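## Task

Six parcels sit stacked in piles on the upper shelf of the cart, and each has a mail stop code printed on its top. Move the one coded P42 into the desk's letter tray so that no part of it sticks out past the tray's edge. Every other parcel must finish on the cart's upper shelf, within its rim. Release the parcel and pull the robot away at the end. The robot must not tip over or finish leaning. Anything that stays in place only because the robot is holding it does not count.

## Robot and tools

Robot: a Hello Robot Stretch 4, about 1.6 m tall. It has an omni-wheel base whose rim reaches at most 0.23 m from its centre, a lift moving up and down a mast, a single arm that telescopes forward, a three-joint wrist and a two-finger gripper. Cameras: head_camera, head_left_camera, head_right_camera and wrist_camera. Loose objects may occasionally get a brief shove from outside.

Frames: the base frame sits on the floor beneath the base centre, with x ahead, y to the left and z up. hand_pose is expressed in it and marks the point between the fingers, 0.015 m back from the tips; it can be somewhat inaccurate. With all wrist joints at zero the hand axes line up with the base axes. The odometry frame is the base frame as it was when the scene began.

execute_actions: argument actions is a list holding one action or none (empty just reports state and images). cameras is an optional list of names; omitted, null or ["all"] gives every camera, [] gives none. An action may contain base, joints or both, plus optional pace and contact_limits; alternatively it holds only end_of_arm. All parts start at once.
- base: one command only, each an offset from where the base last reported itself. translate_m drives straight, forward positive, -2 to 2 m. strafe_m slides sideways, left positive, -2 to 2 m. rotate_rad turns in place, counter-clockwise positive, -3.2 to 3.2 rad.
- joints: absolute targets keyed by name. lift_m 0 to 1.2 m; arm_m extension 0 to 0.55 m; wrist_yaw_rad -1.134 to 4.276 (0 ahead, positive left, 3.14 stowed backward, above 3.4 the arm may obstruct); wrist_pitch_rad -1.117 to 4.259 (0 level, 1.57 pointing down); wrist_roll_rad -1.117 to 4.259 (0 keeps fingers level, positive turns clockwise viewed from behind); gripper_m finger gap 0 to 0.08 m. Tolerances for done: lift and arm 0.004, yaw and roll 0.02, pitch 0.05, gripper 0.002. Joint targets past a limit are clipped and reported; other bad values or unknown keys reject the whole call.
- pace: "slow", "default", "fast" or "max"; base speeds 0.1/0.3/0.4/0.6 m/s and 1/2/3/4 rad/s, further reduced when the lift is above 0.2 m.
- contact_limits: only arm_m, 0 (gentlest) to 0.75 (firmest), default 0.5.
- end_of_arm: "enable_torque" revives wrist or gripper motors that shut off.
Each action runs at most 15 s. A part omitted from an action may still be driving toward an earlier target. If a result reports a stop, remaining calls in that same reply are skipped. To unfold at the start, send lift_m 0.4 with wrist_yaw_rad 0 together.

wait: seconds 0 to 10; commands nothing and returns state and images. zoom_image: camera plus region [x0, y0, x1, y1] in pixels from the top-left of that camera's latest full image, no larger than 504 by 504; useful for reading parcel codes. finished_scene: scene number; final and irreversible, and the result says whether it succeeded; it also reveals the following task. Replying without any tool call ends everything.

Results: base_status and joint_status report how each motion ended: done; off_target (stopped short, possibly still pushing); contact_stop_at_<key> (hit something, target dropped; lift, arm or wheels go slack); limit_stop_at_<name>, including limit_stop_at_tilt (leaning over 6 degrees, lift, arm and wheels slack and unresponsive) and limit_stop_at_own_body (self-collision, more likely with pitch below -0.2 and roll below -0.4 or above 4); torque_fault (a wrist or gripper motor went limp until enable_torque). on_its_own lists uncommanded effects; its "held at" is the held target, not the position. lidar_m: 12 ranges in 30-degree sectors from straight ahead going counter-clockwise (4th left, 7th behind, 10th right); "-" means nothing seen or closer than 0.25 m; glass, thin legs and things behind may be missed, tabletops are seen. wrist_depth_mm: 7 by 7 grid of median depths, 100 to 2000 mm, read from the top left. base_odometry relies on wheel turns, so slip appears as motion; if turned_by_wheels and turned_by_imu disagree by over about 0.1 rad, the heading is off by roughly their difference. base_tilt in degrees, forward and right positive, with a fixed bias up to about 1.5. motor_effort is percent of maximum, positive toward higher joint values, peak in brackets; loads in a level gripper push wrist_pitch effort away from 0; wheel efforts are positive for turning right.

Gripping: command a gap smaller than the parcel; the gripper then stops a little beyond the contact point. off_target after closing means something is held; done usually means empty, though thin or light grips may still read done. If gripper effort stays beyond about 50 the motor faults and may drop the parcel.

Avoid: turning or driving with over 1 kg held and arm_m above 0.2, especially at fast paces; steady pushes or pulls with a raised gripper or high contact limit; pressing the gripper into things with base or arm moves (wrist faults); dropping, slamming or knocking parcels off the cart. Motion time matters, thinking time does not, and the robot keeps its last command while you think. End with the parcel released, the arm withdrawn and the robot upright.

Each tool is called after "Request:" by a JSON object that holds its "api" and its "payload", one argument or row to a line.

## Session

Request:
{"api": "execute_actions", "payload": {
  "actions": []
}}

Scene clock: 0.00 s.
base_odometry: x=+0.000 y=+0.000 heading=+0.000 (m, m, rad; odometry frame)
turned_by_wheels: +0.000 (rad since the last result)
turned_by_imu: +0.000 (rad since the last result)
base_tilt: forward=+1.0 right=+0.0 (deg)
lidar_m: 1.70 1.62 2.00 1.55 1.47 1.58 1.88 1.80 1.38 1.87 1.79 1.86
base_status: not commanded
joint_positions: lift_m=+0.190 arm_m=+0.000 wrist_yaw_rad=+3.245 wrist_pitch_rad=-0.013 wrist_roll_rad=-0.001 gripper_m=+0.040
joint_status: not commanded
motor_effort: lift_m=+21 arm_m=-1 wrist_yaw_rad=-2 wrist_pitch_rad=-9 wrist_roll_rad=+0 gripper_m=+0 wheel_0=+0 wheel_1=+0 wheel_2=+1 (%)
hand_pose: x=-0.0495 y=+0.0650 z=+0.3709 quat_wxyz=(-0.052, +0.006, +0.000, +0.999) (m; base frame)
wrist_depth_mm: - - 140 - - - - / - - 138 - - - - / - - 126 207 - - - / - 108 137 277 - - - / 164 144 1863 - - - - / 186 1499 1661 1576 1576 1499 1397 / 185 235 105 991 152 - 991
pictures: head_camera, head_left_camera, head_right_camera, wrist_camera
Images, in order (width x height): head_camera 420x560, head_left_camera 420x672, head_right_camera 420x672, wrist_camera 616x392.

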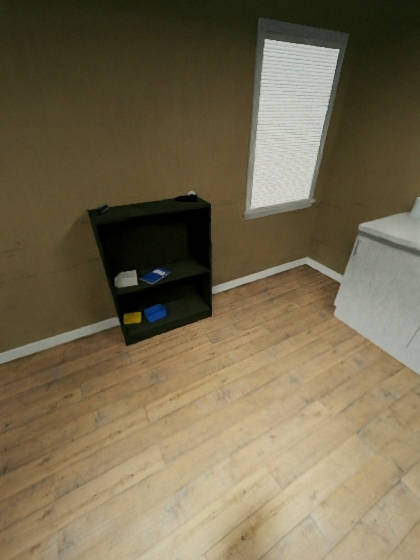

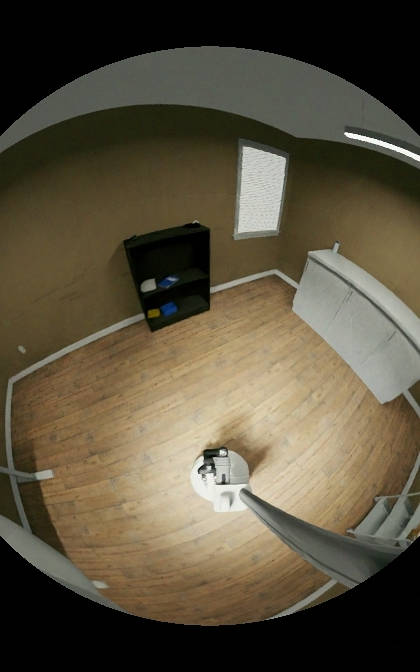

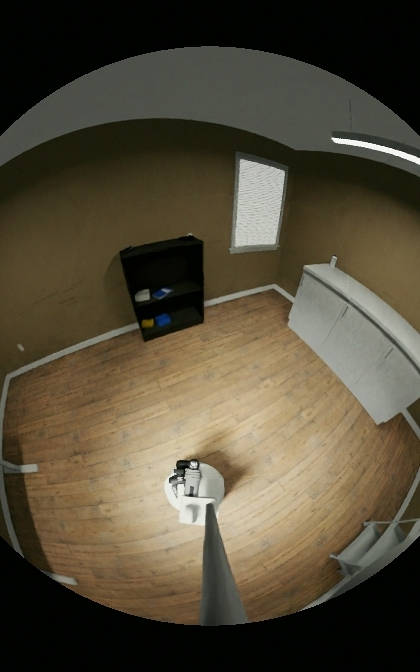

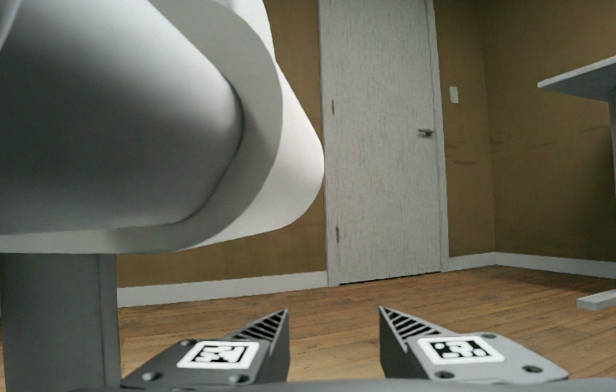

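Request:
{"api": "execute_actions", "payload": {
  "actions": [
    {"base":{"rotate_rad":-1.9},"joints":{"lift_m":0.6,"wrist_yaw_rad":0,"gripper_m":0.08},"pace":"fast"}
  ],
  "cameras": ["head_camera","head_right_camera"]
}}

Scene clock: 14.03 s.
base_odometry: x=+0.000 y=+0.000 heading=-1.900 (m, m, rad; odometry frame)
turned_by_wheels: -1.900 (rad since the last result)
turned_by_imu: -1.880 (rad since the last result)
base_tilt: forward=+1.0 right=+0.0 (deg)
lidar_m: 1.42 1.79 1.78 1.99 1.63 1.63 2.18 1.50 1.50 1.73 1.77 1.34
base_status: done
joint_positions: lift_m=+0.600 arm_m=+0.000 wrist_yaw_rad=+0.000 wrist_pitch_rad=-0.013 wrist_roll_rad=-0.001 gripper_m=+0.080
joint_status: all done
motor_effort: lift_m=+24(26) arm_m=+0(1) wrist_yaw_rad=-3(8) wrist_pitch_rad=-8(10) wrist_roll_rad=-3(2) gripper_m=+0(1) wheel_0=+2(7) wheel_1=+0(11) wheel_2=+2(11) (%)
hand_pose: x=+0.3838 y=-0.0873 z=+0.7806 quat_wxyz=(+1.000, +0.000, -0.006, +0.000) (m; base frame)
wrist_depth_mm: 1921 - - - 1708 1464 1366 / - - - - 1661 1499 1281 / 1983 - - - 1708 1464 1281 / 1808 - - - 1708 1499 1281 / 1397 - - - 1366 1397 1281 / 1397 - - - 1464 1366 1255 / 1397 110 125 1921 1499 118 -
pictures: head_camera, head_right_camera
Images, in order (width x height): head_camera 420x560, head_right_camera 420x672.

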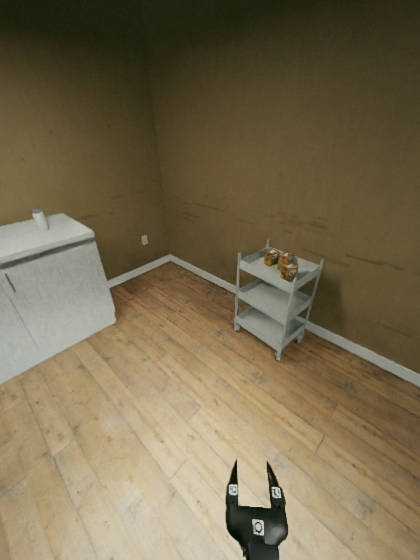

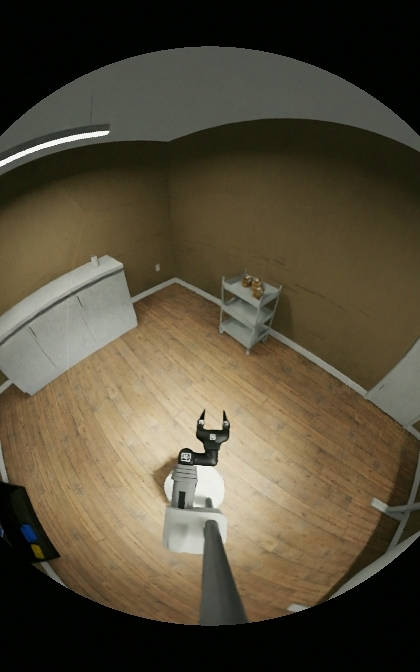

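Request:
{"api": "execute_actions", "payload": {
  "actions": [
    {"base":{"translate_m":1.15},"joints":{"lift_m":1.0,"wrist_pitch_rad":1.57},"pace":"max"}
  ],
  "cameras": []
}}

Request:
{"api": "execute_actions", "payload": {
  "actions": [
    {"base":{"rotate_rad":-0.77},"joints":{"arm_m":0.33},"pace":"fast"}
  ],
  "cameras": ["wrist_camera","head_right_camera"]
}}

Scene clock: 24.43 s.
base_odometry: x=-0.371 y=-1.088 heading=-1.899 (m, m, rad; odometry frame)
turned_by_wheels: +0.000 (rad since the last result)
turned_by_imu: -0.002 (rad since the last result)
base_tilt: forward=+1.0 right=+0.0 (deg)
lidar_m: 0.50 1.64 1.03 1.17 1.87 2.50 3.16 2.27 2.11 1.13 0.42 0.40
base_status: done
joint_positions: lift_m=+1.000 arm_m=+0.000 wrist_yaw_rad=+0.000 wrist_pitch_rad=+1.570 wrist_roll_rad=-0.001 gripper_m=+0.080
joint_status: all done
motor_effort: lift_m=+22(23) arm_m=-1(0) wrist_yaw_rad=-2(0) wrist_pitch_rad=-2(9) wrist_roll_rad=-2(2) gripper_m=+0(1) wheel_0=+1(10) wheel_1=+0(7) wheel_2=+2(17) (%)
hand_pose: x=+0.1712 y=-0.0874 z=+0.9654 quat_wxyz=(+0.707, +0.000, +0.707, +0.000) (m; base frame)
wrist_depth_mm: 1182 1138 1098 1138 699 445 439 / 1160 1138 1138 1078 707 430 439 / 1160 1138 1098 1118 976 707 418 / 1118 1118 1098 1098 1098 788 668 / 1118 1098 1118 904 1078 1078 1060 / 1118 1160 891 891 1078 1078 1060 / 1138 110 126 891 1078 118 -
pictures: none
No camera images: the call's "cameras" was empty. Leave "cameras" out to get every camera's image.

Scene clock: 26.20 s.
base_odometry: x=-0.371 y=-1.089 heading=-2.669 (m, m, rad; odometry frame)
turned_by_wheels: -0.770 (rad since the last result)
turned_by_imu: -0.761 (rad since the last result)
base_tilt: forward=+1.0 right=+0.0 (deg)
lidar_m: 0.40 0.44 1.26 1.03 1.07 1.46 2.57 2.63 2.41 2.30 1.38 0.44
base_status: done
joint_positions: lift_m=+1.000 arm_m=+0.329 wrist_yaw_rad=+0.000 wrist_pitch_rad=+1.570 wrist_roll_rad=-0.001 gripper_m=+0.080
joint_status: all done
motor_effort: lift_m=+22(22) arm_m=+7(9) wrist_yaw_rad=-2(3) wrist_pitch_rad=+0(2) wrist_roll_rad=-1(1) gripper_m=+0(1) wheel_0=+1(6) wheel_1=+0(5) wheel_2=+4(5) (%)
hand_pose: x=+0.5000 y=-0.0874 z=+0.9654 quat_wxyz=(+0.707, +0.000, +0.707, +0.000) (m; base frame)
wrist_depth_mm: 421 442 407 449 452 891 946 / 452 362 353 452 449 1078 1078 / 449 397 449 455 445 1078 1060 / 452 459 459 347 442 1042 1078 / 449 459 452 445 445 1098 1060 / 462 452 442 449 445 1042 1060 / 1098 110 126 891 1060 118 -
pictures: head_right_camera, wrist_camera
Images, in order (width x height): head_right_camera 420x672, wrist_camera 616x392.

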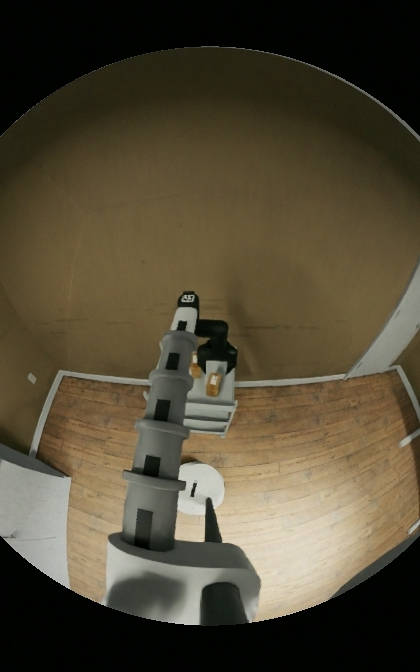

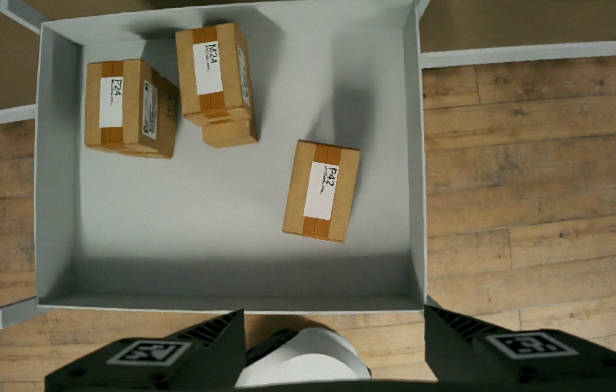

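Request:
{"api": "zoom_image", "payload": {
  "camera": "wrist_camera",
  "region": [60, 0, 400, 260]
}}

Region (60, 0, 400, 260) of wrist_camera's 616x392 image, scaled by 1.482; it fills the top 385 rows of this view, and the rest is white.

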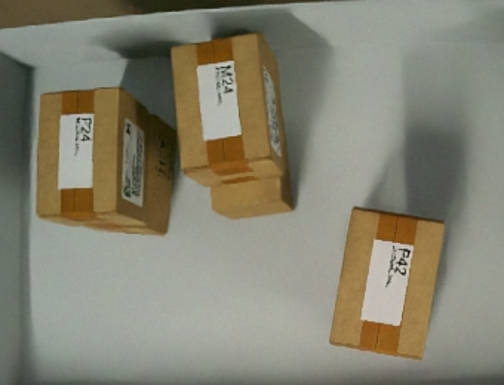

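Request:
{"api": "execute_actions", "payload": {
  "actions": [
    {"base":{"strafe_m":0.005},"joints":{"arm_m":0.393,"lift_m":0.83,"wrist_roll_rad":0.2},"pace":"fast"}
  ],
  "cameras": ["wrist_camera"]
}}

Scene clock: 35.57 s.
base_odometry: x=-0.369 y=-1.093 heading=-2.669 (m, m, rad; odometry frame)
turned_by_wheels: +0.000 (rad since the last result)
turned_by_imu: -0.001 (rad since the last result)
base_tilt: forward=+1.0 right=+0.0 (deg)
lidar_m: 0.41 0.45 1.25 1.02 1.06 1.44 2.54 2.62 2.44 2.28 1.40 0.43
base_status: done
joint_positions: lift_m=+0.830 arm_m=+0.392 wrist_yaw_rad=+0.000 wrist_pitch_rad=+1.570 wrist_roll_rad=+0.200 gripper_m=+0.080
joint_status: all done
motor_effort: lift_m=+17(20) arm_m=+6(6) wrist_yaw_rad=-2(2) wrist_pitch_rad=+0(1) wrist_roll_rad=-1(5) gripper_m=+0(0) wheel_0=+1(11) wheel_1=+1(5) wheel_2=+0(1) (%)
hand_pose: x=+0.5629 y=-0.0874 z=+0.7958 quat_wxyz=(+0.704, +0.070, +0.703, -0.070) (m; base frame)
wrist_depth_mm: 231 244 285 282 281 917 917 / 185 195 286 282 279 917 931 / 184 183 283 281 279 273 904 / 187 209 282 279 277 272 904 / 262 283 282 179 276 274 904 / 286 285 279 179 179 237 904 / 286 110 125 178 178 118 -
pictures: wrist_camera
Images, in order (width x height): wrist_camera 616x392.

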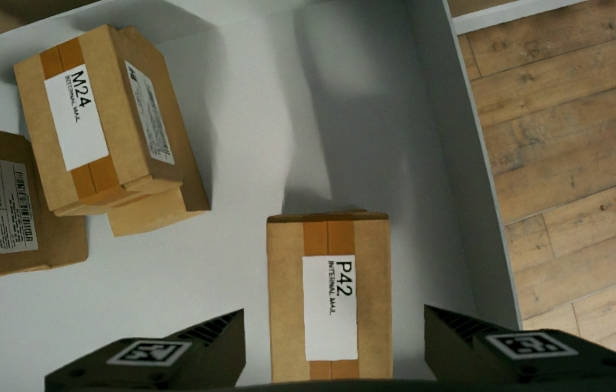

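P42 is on top.

Request:
{"api": "execute_actions", "payload": {
  "actions": [
    {"joints":{"lift_m":0.775},"pace":"fast"}
  ],
  "cameras": []
}}

Request:
{"api": "execute_actions", "payload": {
  "actions": [
    {"joints":{"gripper_m":0.04}}
  ],
  "cameras": []
}}

Request:
{"api": "execute_actions", "payload": {
  "actions": [
    {"joints":{"lift_m":0.87,"arm_m":0.3},"pace":"fast"}
  ],
  "cameras": ["wrist_camera"]
}}

Request:
{"api": "execute_actions", "payload": {
  "actions": [
    {"base":{"rotate_rad":-1.85},"joints":{"lift_m":0.89,"arm_m":0.03,"wrist_roll_rad":-0.28},"pace":"fast"}
  ],
  "cameras": ["head_camera","head_left_camera"]
}}

Scene clock: 44.27 s.
base_odometry: x=-0.369 y=-1.093 heading=-2.669 (m, m, rad; odometry frame)
turned_by_wheels: +0.000 (rad since the last result)
turned_by_imu: -0.001 (rad since the last result)
base_tilt: forward=+1.1 right=+0.0 (deg)
lidar_m: 0.42 0.43 1.24 1.04 1.06 1.43 2.53 2.60 2.44 2.29 1.40 0.45
base_status: not commanded
joint_positions: lift_m=+0.775 arm_m=+0.392 wrist_yaw_rad=+0.000 wrist_pitch_rad=+1.570 wrist_roll_rad=+0.200 gripper_m=+0.080
joint_status: all done
motor_effort: lift_m=+17(17) arm_m=+6(6) wrist_yaw_rad=-1(2) wrist_pitch_rad=-1(2) wrist_roll_rad=-1(2) gripper_m=+0(0) wheel_0=+1(0) wheel_1=+1(1) wheel_2=+0(0) (%)
hand_pose: x=+0.5629 y=-0.0874 z=+0.7408 quat_wxyz=(+0.704, +0.070, +0.703, -0.070) (m; base frame)
wrist_depth_mm: 136 230 229 228 225 191 866 / 129 208 230 227 226 191 878 / 128 175 229 226 223 204 866 / 148 178 227 225 224 220 842 / 230 229 226 125 124 220 178 / 230 229 226 124 124 218 179 / 230 110 125 124 123 118 -
pictures: none
No camera images: the call's "cameras" was empty. Leave "cameras" out to get every camera's image.

Scene clock: 45.27 s.
base_odometry: x=-0.369 y=-1.093 heading=-2.669 (m, m, rad; odometry frame)
turned_by_wheels: +0.000 (rad since the last result)
turned_by_imu: +0.000 (rad since the last result)
base_tilt: forward=+1.0 right=+0.1 (deg)
lidar_m: 0.41 0.45 1.25 1.04 1.06 1.38 2.55 2.64 2.41 2.28 1.35 0.44
base_status: not commanded
joint_positions: lift_m=+0.775 arm_m=+0.392 wrist_yaw_rad=+0.000 wrist_pitch_rad=+1.570 wrist_roll_rad=+0.200 gripper_m=+0.059
joint_status: gripper_m off_target (ended at +0.059, target +0.040)
on_its_own: gripper_m is held at +0.054, not at your +0.040, by its contact guard: the fingers met something
motor_effort: lift_m=+17(17) arm_m=+6(6) wrist_yaw_rad=-3(3) wrist_pitch_rad=+0(0) wrist_roll_rad=-1(1) gripper_m=-39(40) wheel_0=+0(1) wheel_1=+1(1) wheel_2=+0(0) (%)
hand_pose: x=+0.5629 y=-0.0874 z=+0.7408 quat_wxyz=(+0.704, +0.070, +0.703, -0.070) (m; base frame)
wrist_depth_mm: 136 229 231 228 226 192 854 / 129 209 229 227 224 191 854 / 128 175 228 225 223 204 854 / 148 178 228 225 223 220 854 / 231 229 228 125 124 220 177 / 229 227 226 124 123 220 181 / 229 227 111 124 123 - -
pictures: none
No camera images: the call's "cameras" was empty. Leave "cameras" out to get every camera's image.

Scene clock: 46.43 s.
base_odometry: x=-0.369 y=-1.093 heading=-2.669 (m, m, rad; odometry frame)
turned_by_wheels: +0.000 (rad since the last result)
turned_by_imu: +0.000 (rad since the last result)
base_tilt: forward=+1.0 right=+0.0 (deg)
lidar_m: 0.41 0.40 1.25 1.04 1.05 1.42 2.57 2.61 2.41 2.27 1.39 0.45
base_status: not commanded
joint_positions: lift_m=+0.870 arm_m=+0.301 wrist_yaw_rad=+0.000 wrist_pitch_rad=+1.570 wrist_roll_rad=+0.200 gripper_m=+0.059
joint_status: all done
on_its_own: gripper_m is held at +0.054, not at your +0.040, by its contact guard: the fingers met something
motor_effort: lift_m=+25(25) arm_m=-6(8) wrist_yaw_rad=-2(4) wrist_pitch_rad=-1(2) wrist_roll_rad=-1(1) gripper_m=-39(39) wheel_0=+0(0) wheel_1=+1(1) wheel_2=+0(0) (%)
hand_pose: x=+0.4721 y=-0.0874 z=+0.8352 quat_wxyz=(+0.704, +0.071, +0.703, -0.071) (m; base frame)
wrist_depth_mm: 258 225 324 322 319 976 946 / 267 270 322 322 319 960 976 / 293 327 324 271 319 946 946 / 329 324 325 270 315 946 931 / 327 325 324 125 124 960 946 / 329 324 322 124 123 251 946 / 325 282 110 124 123 - -
pictures: wrist_camera
Images, in order (width x height): wrist_camera 616x392.

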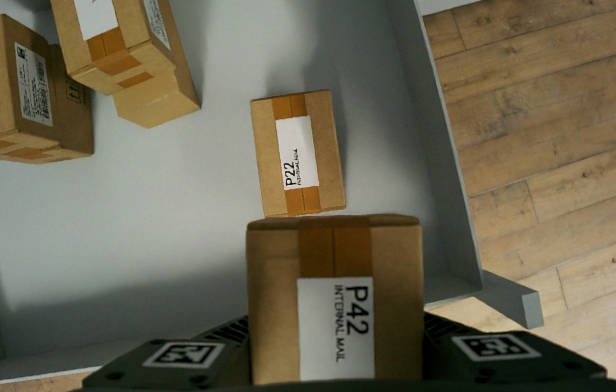

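Scene clock: 48.63 s.
base_odometry: x=-0.369 y=-1.093 heading=+1.765 (m, m, rad; odometry frame)
turned_by_wheels: -1.850 (rad since the last result)
turned_by_imu: -1.830 (rad since the last result)
base_tilt: forward=+1.0 right=+0.0 (deg)
lidar_m: 2.27 2.10 1.15 0.41 0.43 0.48 1.68 1.07 1.19 1.95 2.49 3.11
base_status: done
joint_positions: lift_m=+0.890 arm_m=+0.031 wrist_yaw_rad=+0.000 wrist_pitch_rad=+1.570 wrist_roll_rad=-0.280 gripper_m=+0.059
joint_status: all done
on_its_own: gripper_m is held at +0.054, not at your +0.040, by its contact guard: the fingers met something
motor_effort: lift_m=+24(22) arm_m=-7(6) wrist_yaw_rad=-2(4) wrist_pitch_rad=-2(0) wrist_roll_rad=-3(4) gripper_m=-39(39) wheel_0=+3(8) wheel_1=+0(5) wheel_2=+2(9) (%)
hand_pose: x=+0.2022 y=-0.0874 z=+0.8552 quat_wxyz=(+0.700, -0.099, +0.700, +0.099) (m; base frame)
wrist_depth_mm: 1025 1042 1025 1008 991 991 976 / 1025 1025 1025 991 1008 960 976 / 1042 1025 1008 991 976 976 960 / 1042 1008 1008 991 976 976 976 / 891 1025 768 125 124 960 960 / 878 1008 778 124 124 946 960 / 878 854 110 124 123 - -
pictures: head_camera, head_left_camera
Images, in order (width x height): head_camera 420x560, head_left_camera 420x672.

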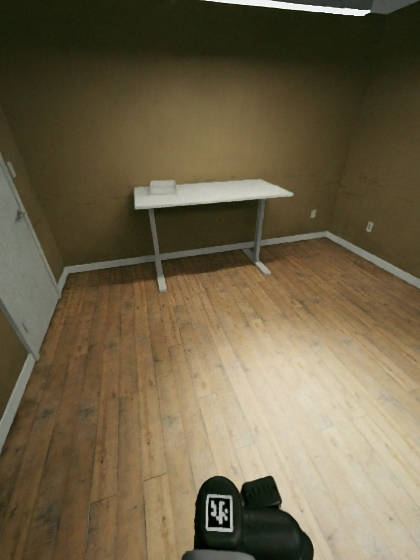

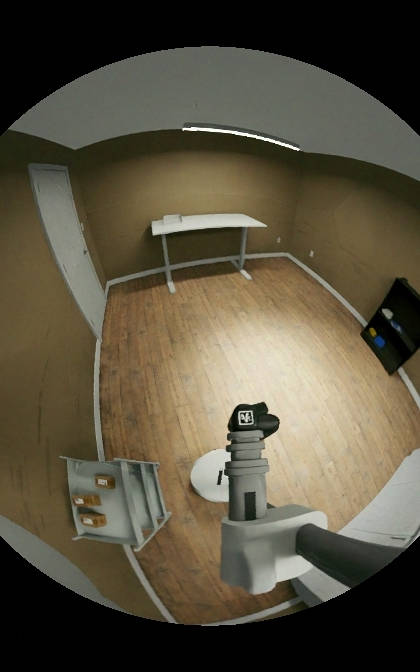

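Request:
{"api": "execute_actions", "payload": {
  "actions": [
    {"base":{"translate_m":2.0},"joints":{"lift_m":1.18,"arm_m":0.2,"wrist_roll_rad":0},"pace":"max"}
  ],
  "cameras": []
}}

Request:
{"api": "execute_actions", "payload": {
  "actions": [
    {"base":{"rotate_rad":0.75},"joints":{"arm_m":0.5}}
  ]
}}

Scene clock: 61.97 s.
base_odometry: x=-0.755 y=+0.869 heading=+1.765 (m, m, rad; odometry frame)
turned_by_wheels: +0.000 (rad since the last result)
turned_by_imu: -0.005 (rad since the last result)
base_tilt: forward=+0.9 right=+0.0 (deg)
lidar_m: 0.36 0.36 0.40 0.73 1.53 1.73 1.99 2.95 2.31 2.17 0.89 0.47
base_status: done
joint_positions: lift_m=+1.180 arm_m=+0.199 wrist_yaw_rad=+0.000 wrist_pitch_rad=+1.570 wrist_roll_rad=+0.000 gripper_m=+0.059
joint_status: all done
on_its_own: gripper_m is held at +0.054, not at your +0.040, by its contact guard: the fingers met something
motor_effort: lift_m=+24(28) arm_m=+6(8) wrist_yaw_rad=-1(1) wrist_pitch_rad=-2(3) wrist_roll_rad=-1(4) gripper_m=-38(39) wheel_0=+2(9) wheel_1=+1(6) wheel_2=-2(15) (%)
hand_pose: x=+0.3699 y=-0.0874 z=+1.1453 quat_wxyz=(+0.707, +0.000, +0.707, +0.000) (m; base frame)
wrist_depth_mm: 357 355 351 345 342 338 336 / 355 351 347 343 340 338 334 / 353 351 345 342 340 1255 1255 / 353 349 345 342 1281 1229 1229 / 351 349 1281 125 124 1281 1229 / 1336 1308 1255 125 124 1229 1229 / 1308 1308 110 124 123 - -
pictures: none
No camera images: the call's "cameras" was empty. Leave "cameras" out to get every camera's image.

Scene clock: 63.97 s.
base_odometry: x=-0.755 y=+0.869 heading=+2.514 (m, m, rad; odometry frame)
turned_by_wheels: +0.749 (rad since the last result)
turned_by_imu: +0.741 (rad since the last result)
base_tilt: forward=+1.0 right=+0.0 (deg)
lidar_m: 0.37 0.49 1.53 1.59 1.97 2.92 3.00 2.22 2.16 0.61 0.40 0.36
base_status: done
joint_positions: lift_m=+1.180 arm_m=+0.499 wrist_yaw_rad=+0.000 wrist_pitch_rad=+1.570 wrist_roll_rad=+0.000 gripper_m=+0.059
joint_status: all done
on_its_own: gripper_m is held at +0.054, not at your +0.040, by its contact guard: the fingers met something
motor_effort: lift_m=+23(24) arm_m=+6(6) wrist_yaw_rad=-2(3) wrist_pitch_rad=-1(3) wrist_roll_rad=+0(2) gripper_m=-39(39) wheel_0=-3(6) wheel_1=-3(12) wheel_2=-3(9) (%)
hand_pose: x=+0.6700 y=-0.0874 z=+1.1453 quat_wxyz=(+0.707, +0.000, +0.707, +0.000) (m; base frame)
wrist_depth_mm: 307 349 347 343 340 336 334 / 353 347 345 342 338 338 334 / 353 349 342 340 340 336 330 / 351 347 345 342 336 332 329 / 353 345 345 125 124 334 332 / 351 345 343 125 124 329 325 / 347 347 110 124 123 - -
pictures: head_camera, head_left_camera, head_right_camera, wrist_camera
Images, in order (width x height): head_camera 420x560, head_left_camera 420x672, head_right_camera 420x672, wrist_camera 616x392.

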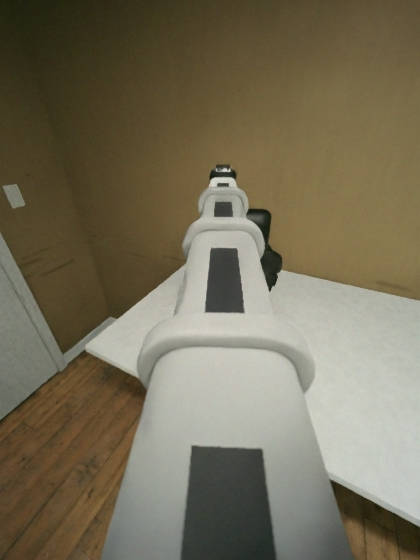

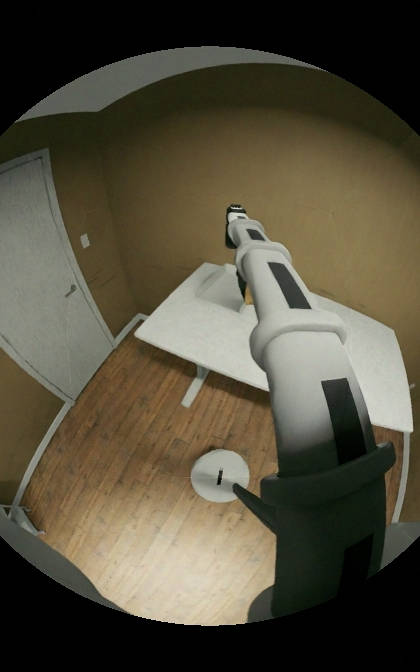

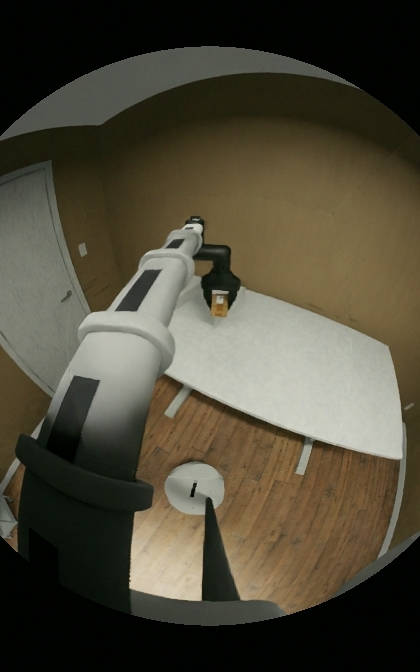

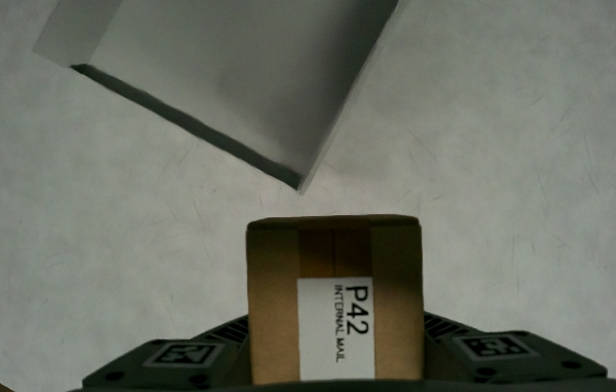

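Request:
{"api": "execute_actions", "payload": {
  "actions": [
    {"base":{"translate_m":0.21},"joints":{"arm_m":0.545,"lift_m":1.11,"wrist_roll_rad":0.56},"pace":"fast"}
  ],
  "cameras": []
}}

Request:
{"api": "execute_actions", "payload": {
  "actions": [
    {"base":{"rotate_rad":0.065},"joints":{"lift_m":1.09}}
  ],
  "cameras": ["wrist_camera","head_right_camera"]
}}

Scene clock: 72.57 s.
base_odometry: x=-0.925 y=+0.993 heading=+2.514 (m, m, rad; odometry frame)
turned_by_wheels: +0.000 (rad since the last result)
turned_by_imu: -0.001 (rad since the last result)
base_tilt: forward=+1.0 right=+0.0 (deg)
lidar_m: 0.25 0.25 0.56 1.47 1.91 3.09 3.19 2.41 2.25 0.32 0.25 0.25
base_status: done
joint_positions: lift_m=+1.110 arm_m=+0.544 wrist_yaw_rad=+0.000 wrist_pitch_rad=+1.570 wrist_roll_rad=+0.560 gripper_m=+0.059
joint_status: all done
on_its_own: gripper_m is held at +0.054, not at your +0.040, by its contact guard: the fingers met something
motor_effort: lift_m=+17(20) arm_m=+6(6) wrist_yaw_rad=-4(2) wrist_pitch_rad=-2(2) wrist_roll_rad=+0(2) gripper_m=-39(39) wheel_0=+2(7) wheel_1=+1(3) wheel_2=+0(9) (%)
hand_pose: x=+0.7150 y=-0.0874 z=+1.0758 quat_wxyz=(+0.680, +0.195, +0.679, -0.195) (m; base frame)
wrist_depth_mm: 225 239 253 265 263 270 267 / 236 277 274 271 270 271 267 / 235 276 273 271 268 267 266 / 231 273 272 270 268 268 265 / 229 272 270 125 124 265 265 / 234 271 270 124 123 264 263 / 231 257 110 124 123 - -
pictures: none
No camera images: the call's "cameras" was empty. Leave "cameras" out to get every camera's image.

Scene clock: 73.37 s.
base_odometry: x=-0.925 y=+0.993 heading=+2.579 (m, m, rad; odometry frame)
turned_by_wheels: +0.064 (rad since the last result)
turned_by_imu: +0.064 (rad since the last result)
base_tilt: forward=+1.0 right=+0.0 (deg)
lidar_m: 0.25 0.26 1.45 1.52 2.03 3.09 2.95 2.32 0.93 0.27 0.25 0.25
base_status: done
joint_positions: lift_m=+1.090 arm_m=+0.544 wrist_yaw_rad=+0.000 wrist_pitch_rad=+1.570 wrist_roll_rad=+0.560 gripper_m=+0.059
joint_status: all done
on_its_own: gripper_m is held at +0.054, not at your +0.040, by its contact guard: the fingers met something
motor_effort: lift_m=+17(17) arm_m=+6(6) wrist_yaw_rad=-2(3) wrist_pitch_rad=-1(0) wrist_roll_rad=+1(2) gripper_m=-39(39) wheel_0=-3(6) wheel_1=-2(7) wheel_2=-4(6) (%)
hand_pose: x=+0.7150 y=-0.0874 z=+1.0559 quat_wxyz=(+0.680, +0.195, +0.679, -0.195) (m; base frame)
wrist_depth_mm: 262 242 253 252 250 247 198 / 259 245 253 251 250 247 195 / 259 247 252 250 248 246 198 / 258 247 251 249 248 246 199 / 257 246 250 125 124 245 198 / 255 244 249 124 123 243 196 / 254 198 110 124 123 - -
pictures: head_right_camera, wrist_camera
Images, in order (width x height): head_right_camera 420x672, wrist_camera 616x392.

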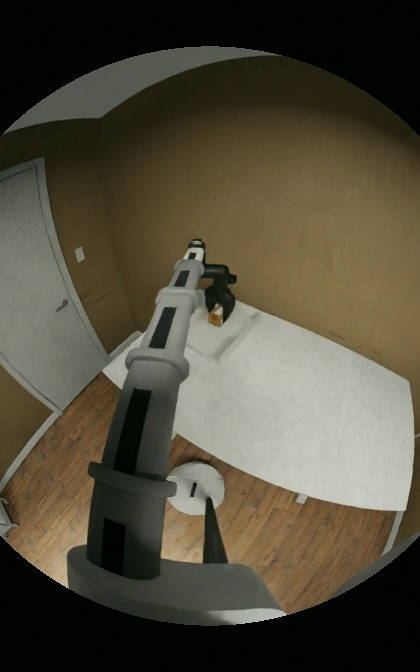

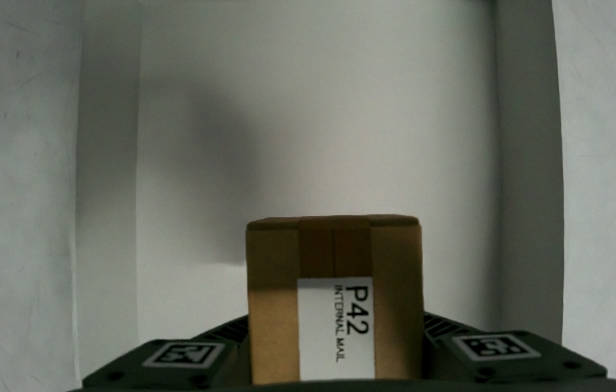

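Request:
{"api": "execute_actions", "payload": {
  "actions": [
    {"joints":{"lift_m":1.017}}
  ],
  "cameras": []
}}

Request:
{"api": "execute_actions", "payload": {
  "actions": [
    {"joints":{"gripper_m":0.075}}
  ],
  "cameras": []
}}

Request:
{"api": "execute_actions", "payload": {
  "actions": [
    {"joints":{"lift_m":1.07},"pace":"fast"}
  ],
  "cameras": ["wrist_camera"]
}}

Request:
{"api": "execute_actions", "payload": {
  "actions": [
    {"joints":{"lift_m":1.16,"arm_m":0.2},"pace":"fast"}
  ],
  "cameras": ["head_left_camera","head_right_camera"]
}}

Scene clock: 82.53 s.
base_odometry: x=-0.925 y=+0.993 heading=+2.579 (m, m, rad; odometry frame)
turned_by_wheels: +0.000 (rad since the last result)
turned_by_imu: -0.001 (rad since the last result)
base_tilt: forward=+1.0 right=+0.0 (deg)
lidar_m: 0.25 0.28 1.45 1.49 2.06 3.09 2.92 2.40 0.91 0.29 0.25 0.25
base_status: not commanded
joint_positions: lift_m=+1.017 arm_m=+0.544 wrist_yaw_rad=+0.000 wrist_pitch_rad=+1.570 wrist_roll_rad=+0.560 gripper_m=+0.059
joint_status: all done
on_its_own: gripper_m is held at +0.054, not at your +0.040, by its contact guard: the fingers met something
motor_effort: lift_m=+17(13) arm_m=+6(6) wrist_yaw_rad=-2(4) wrist_pitch_rad=-1(0) wrist_roll_rad=-1(1) gripper_m=-38(39) wheel_0=-2(2) wheel_1=-2(2) wheel_2=-4(4) (%)
hand_pose: x=+0.7150 y=-0.0874 z=+0.9829 quat_wxyz=(+0.680, +0.195, +0.679, -0.195) (m; base frame)
wrist_depth_mm: 169 182 180 179 177 175 - / 170 181 179 178 177 175 174 / 171 180 179 177 176 174 174 / 172 179 178 177 176 174 173 / 171 179 177 125 124 173 172 / 169 178 177 124 123 173 171 / 168 178 110 124 123 - -
pictures: none
No camera images: the call's "cameras" was empty. Leave "cameras" out to get every camera's image.

Scene clock: 83.37 s.
base_odometry: x=-0.925 y=+0.993 heading=+2.579 (m, m, rad; odometry frame)
turned_by_wheels: +0.000 (rad since the last result)
turned_by_imu: +0.000 (rad since the last result)
base_tilt: forward=+1.0 right=+0.0 (deg)
lidar_m: 0.25 0.25 1.44 1.49 2.03 3.10 2.90 2.39 0.91 0.26 0.25 0.25
base_status: not commanded
joint_positions: lift_m=+1.017 arm_m=+0.544 wrist_yaw_rad=+0.000 wrist_pitch_rad=+1.570 wrist_roll_rad=+0.560 gripper_m=+0.075
joint_status: all done
motor_effort: lift_m=+17(17) arm_m=+7(6) wrist_yaw_rad=+0(1) wrist_pitch_rad=-1(1) wrist_roll_rad=-1(1) gripper_m=+1(37) wheel_0=-2(2) wheel_1=-2(2) wheel_2=-4(4) (%)
hand_pose: x=+0.7150 y=-0.0874 z=+0.9829 quat_wxyz=(+0.680, +0.195, +0.679, -0.195) (m; base frame)
wrist_depth_mm: 169 183 180 179 178 176 - / 170 181 180 179 177 176 174 / 171 180 179 178 176 175 174 / 171 179 178 177 175 174 173 / 172 180 178 126 126 173 173 / 169 179 177 126 125 173 - / 167 110 125 125 125 111 -
pictures: none
No camera images: the call's "cameras" was empty. Leave "cameras" out to get every camera's image.

Scene clock: 84.30 s.
base_odometry: x=-0.925 y=+0.993 heading=+2.579 (m, m, rad; odometry frame)
turned_by_wheels: +0.000 (rad since the last result)
turned_by_imu: +0.000 (rad since the last result)
base_tilt: forward=+1.1 right=+0.0 (deg)
lidar_m: 0.25 0.26 1.46 1.48 2.05 3.12 2.98 2.38 0.89 0.27 0.25 0.25
base_status: not commanded
joint_positions: lift_m=+1.070 arm_m=+0.544 wrist_yaw_rad=+0.000 wrist_pitch_rad=+1.570 wrist_roll_rad=+0.560 gripper_m=+0.075
joint_status: all done
motor_effort: lift_m=+24(26) arm_m=+6(6) wrist_yaw_rad=-2(3) wrist_pitch_rad=+0(1) wrist_roll_rad=+0(1) gripper_m=+1(0) wheel_0=-2(2) wheel_1=-2(2) wheel_2=-4(3) (%)
hand_pose: x=+0.7150 y=-0.0874 z=+1.0352 quat_wxyz=(+0.680, +0.195, +0.679, -0.195) (m; base frame)
wrist_depth_mm: 187 236 235 232 229 229 - / 190 233 233 229 229 227 195 / 191 232 231 230 229 225 197 / 191 232 231 229 226 226 199 / 181 232 230 179 226 225 198 / 189 231 229 178 177 224 - / 187 110 128 178 176 111 -
pictures: wrist_camera
Images, in order (width x height): wrist_camera 616x392.

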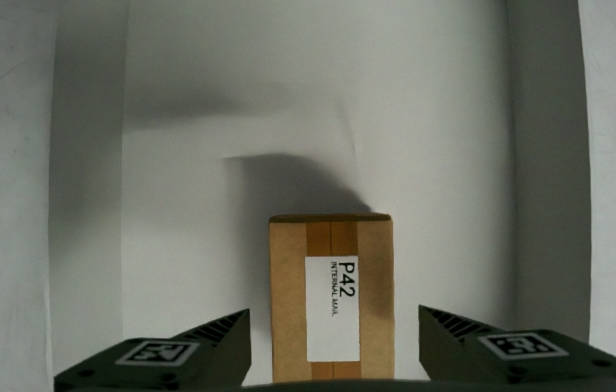

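Scene clock: 86.10 s.
base_odometry: x=-0.925 y=+0.993 heading=+2.579 (m, m, rad; odometry frame)
turned_by_wheels: +0.000 (rad since the last result)
turned_by_imu: +0.000 (rad since the last result)
base_tilt: forward=+1.0 right=+0.0 (deg)
lidar_m: 0.25 0.25 1.43 1.50 2.05 3.09 2.91 2.37 0.89 0.27 0.25 0.25
base_status: not commanded
joint_positions: lift_m=+1.160 arm_m=+0.201 wrist_yaw_rad=+0.000 wrist_pitch_rad=+1.570 wrist_roll_rad=+0.560 gripper_m=+0.075
joint_status: all done
motor_effort: lift_m=+24(30) arm_m=-6(6) wrist_yaw_rad=-1(3) wrist_pitch_rad=-2(1) wrist_roll_rad=-2(1) gripper_m=+0(1) wheel_0=-2(2) wheel_1=-2(2) wheel_2=-4(4) (%)
hand_pose: x=+0.3721 y=-0.0874 z=+1.1252 quat_wxyz=(+0.680, +0.196, +0.679, -0.195) (m; base frame)
wrist_depth_mm: 332 329 329 325 325 322 320 / 332 329 324 327 322 319 317 / 332 330 327 325 322 319 317 / 330 327 324 322 322 315 317 / 327 325 325 320 317 317 315 / 327 325 322 320 319 315 314 / 327 110 128 317 315 111 -
pictures: head_left_camera, head_right_camera
Images, in order (width x height): head_left_camera 420x672, head_right_camera 420x672.

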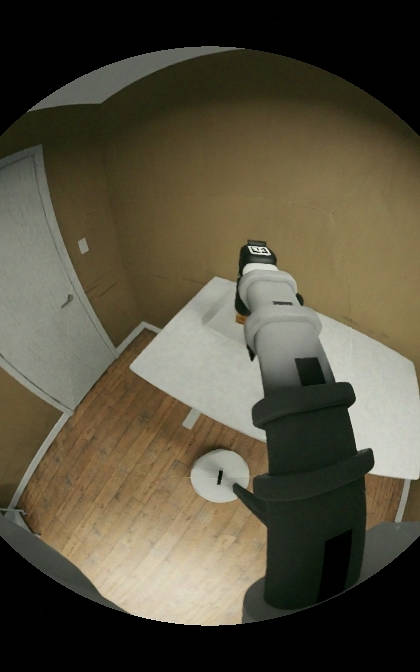

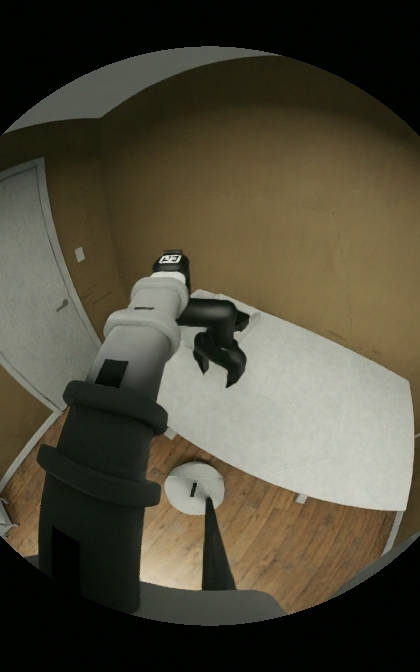

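Request:
{"api": "finished_scene", "payload": {
  "scene": 2
}}

The scene is finished: the task was done.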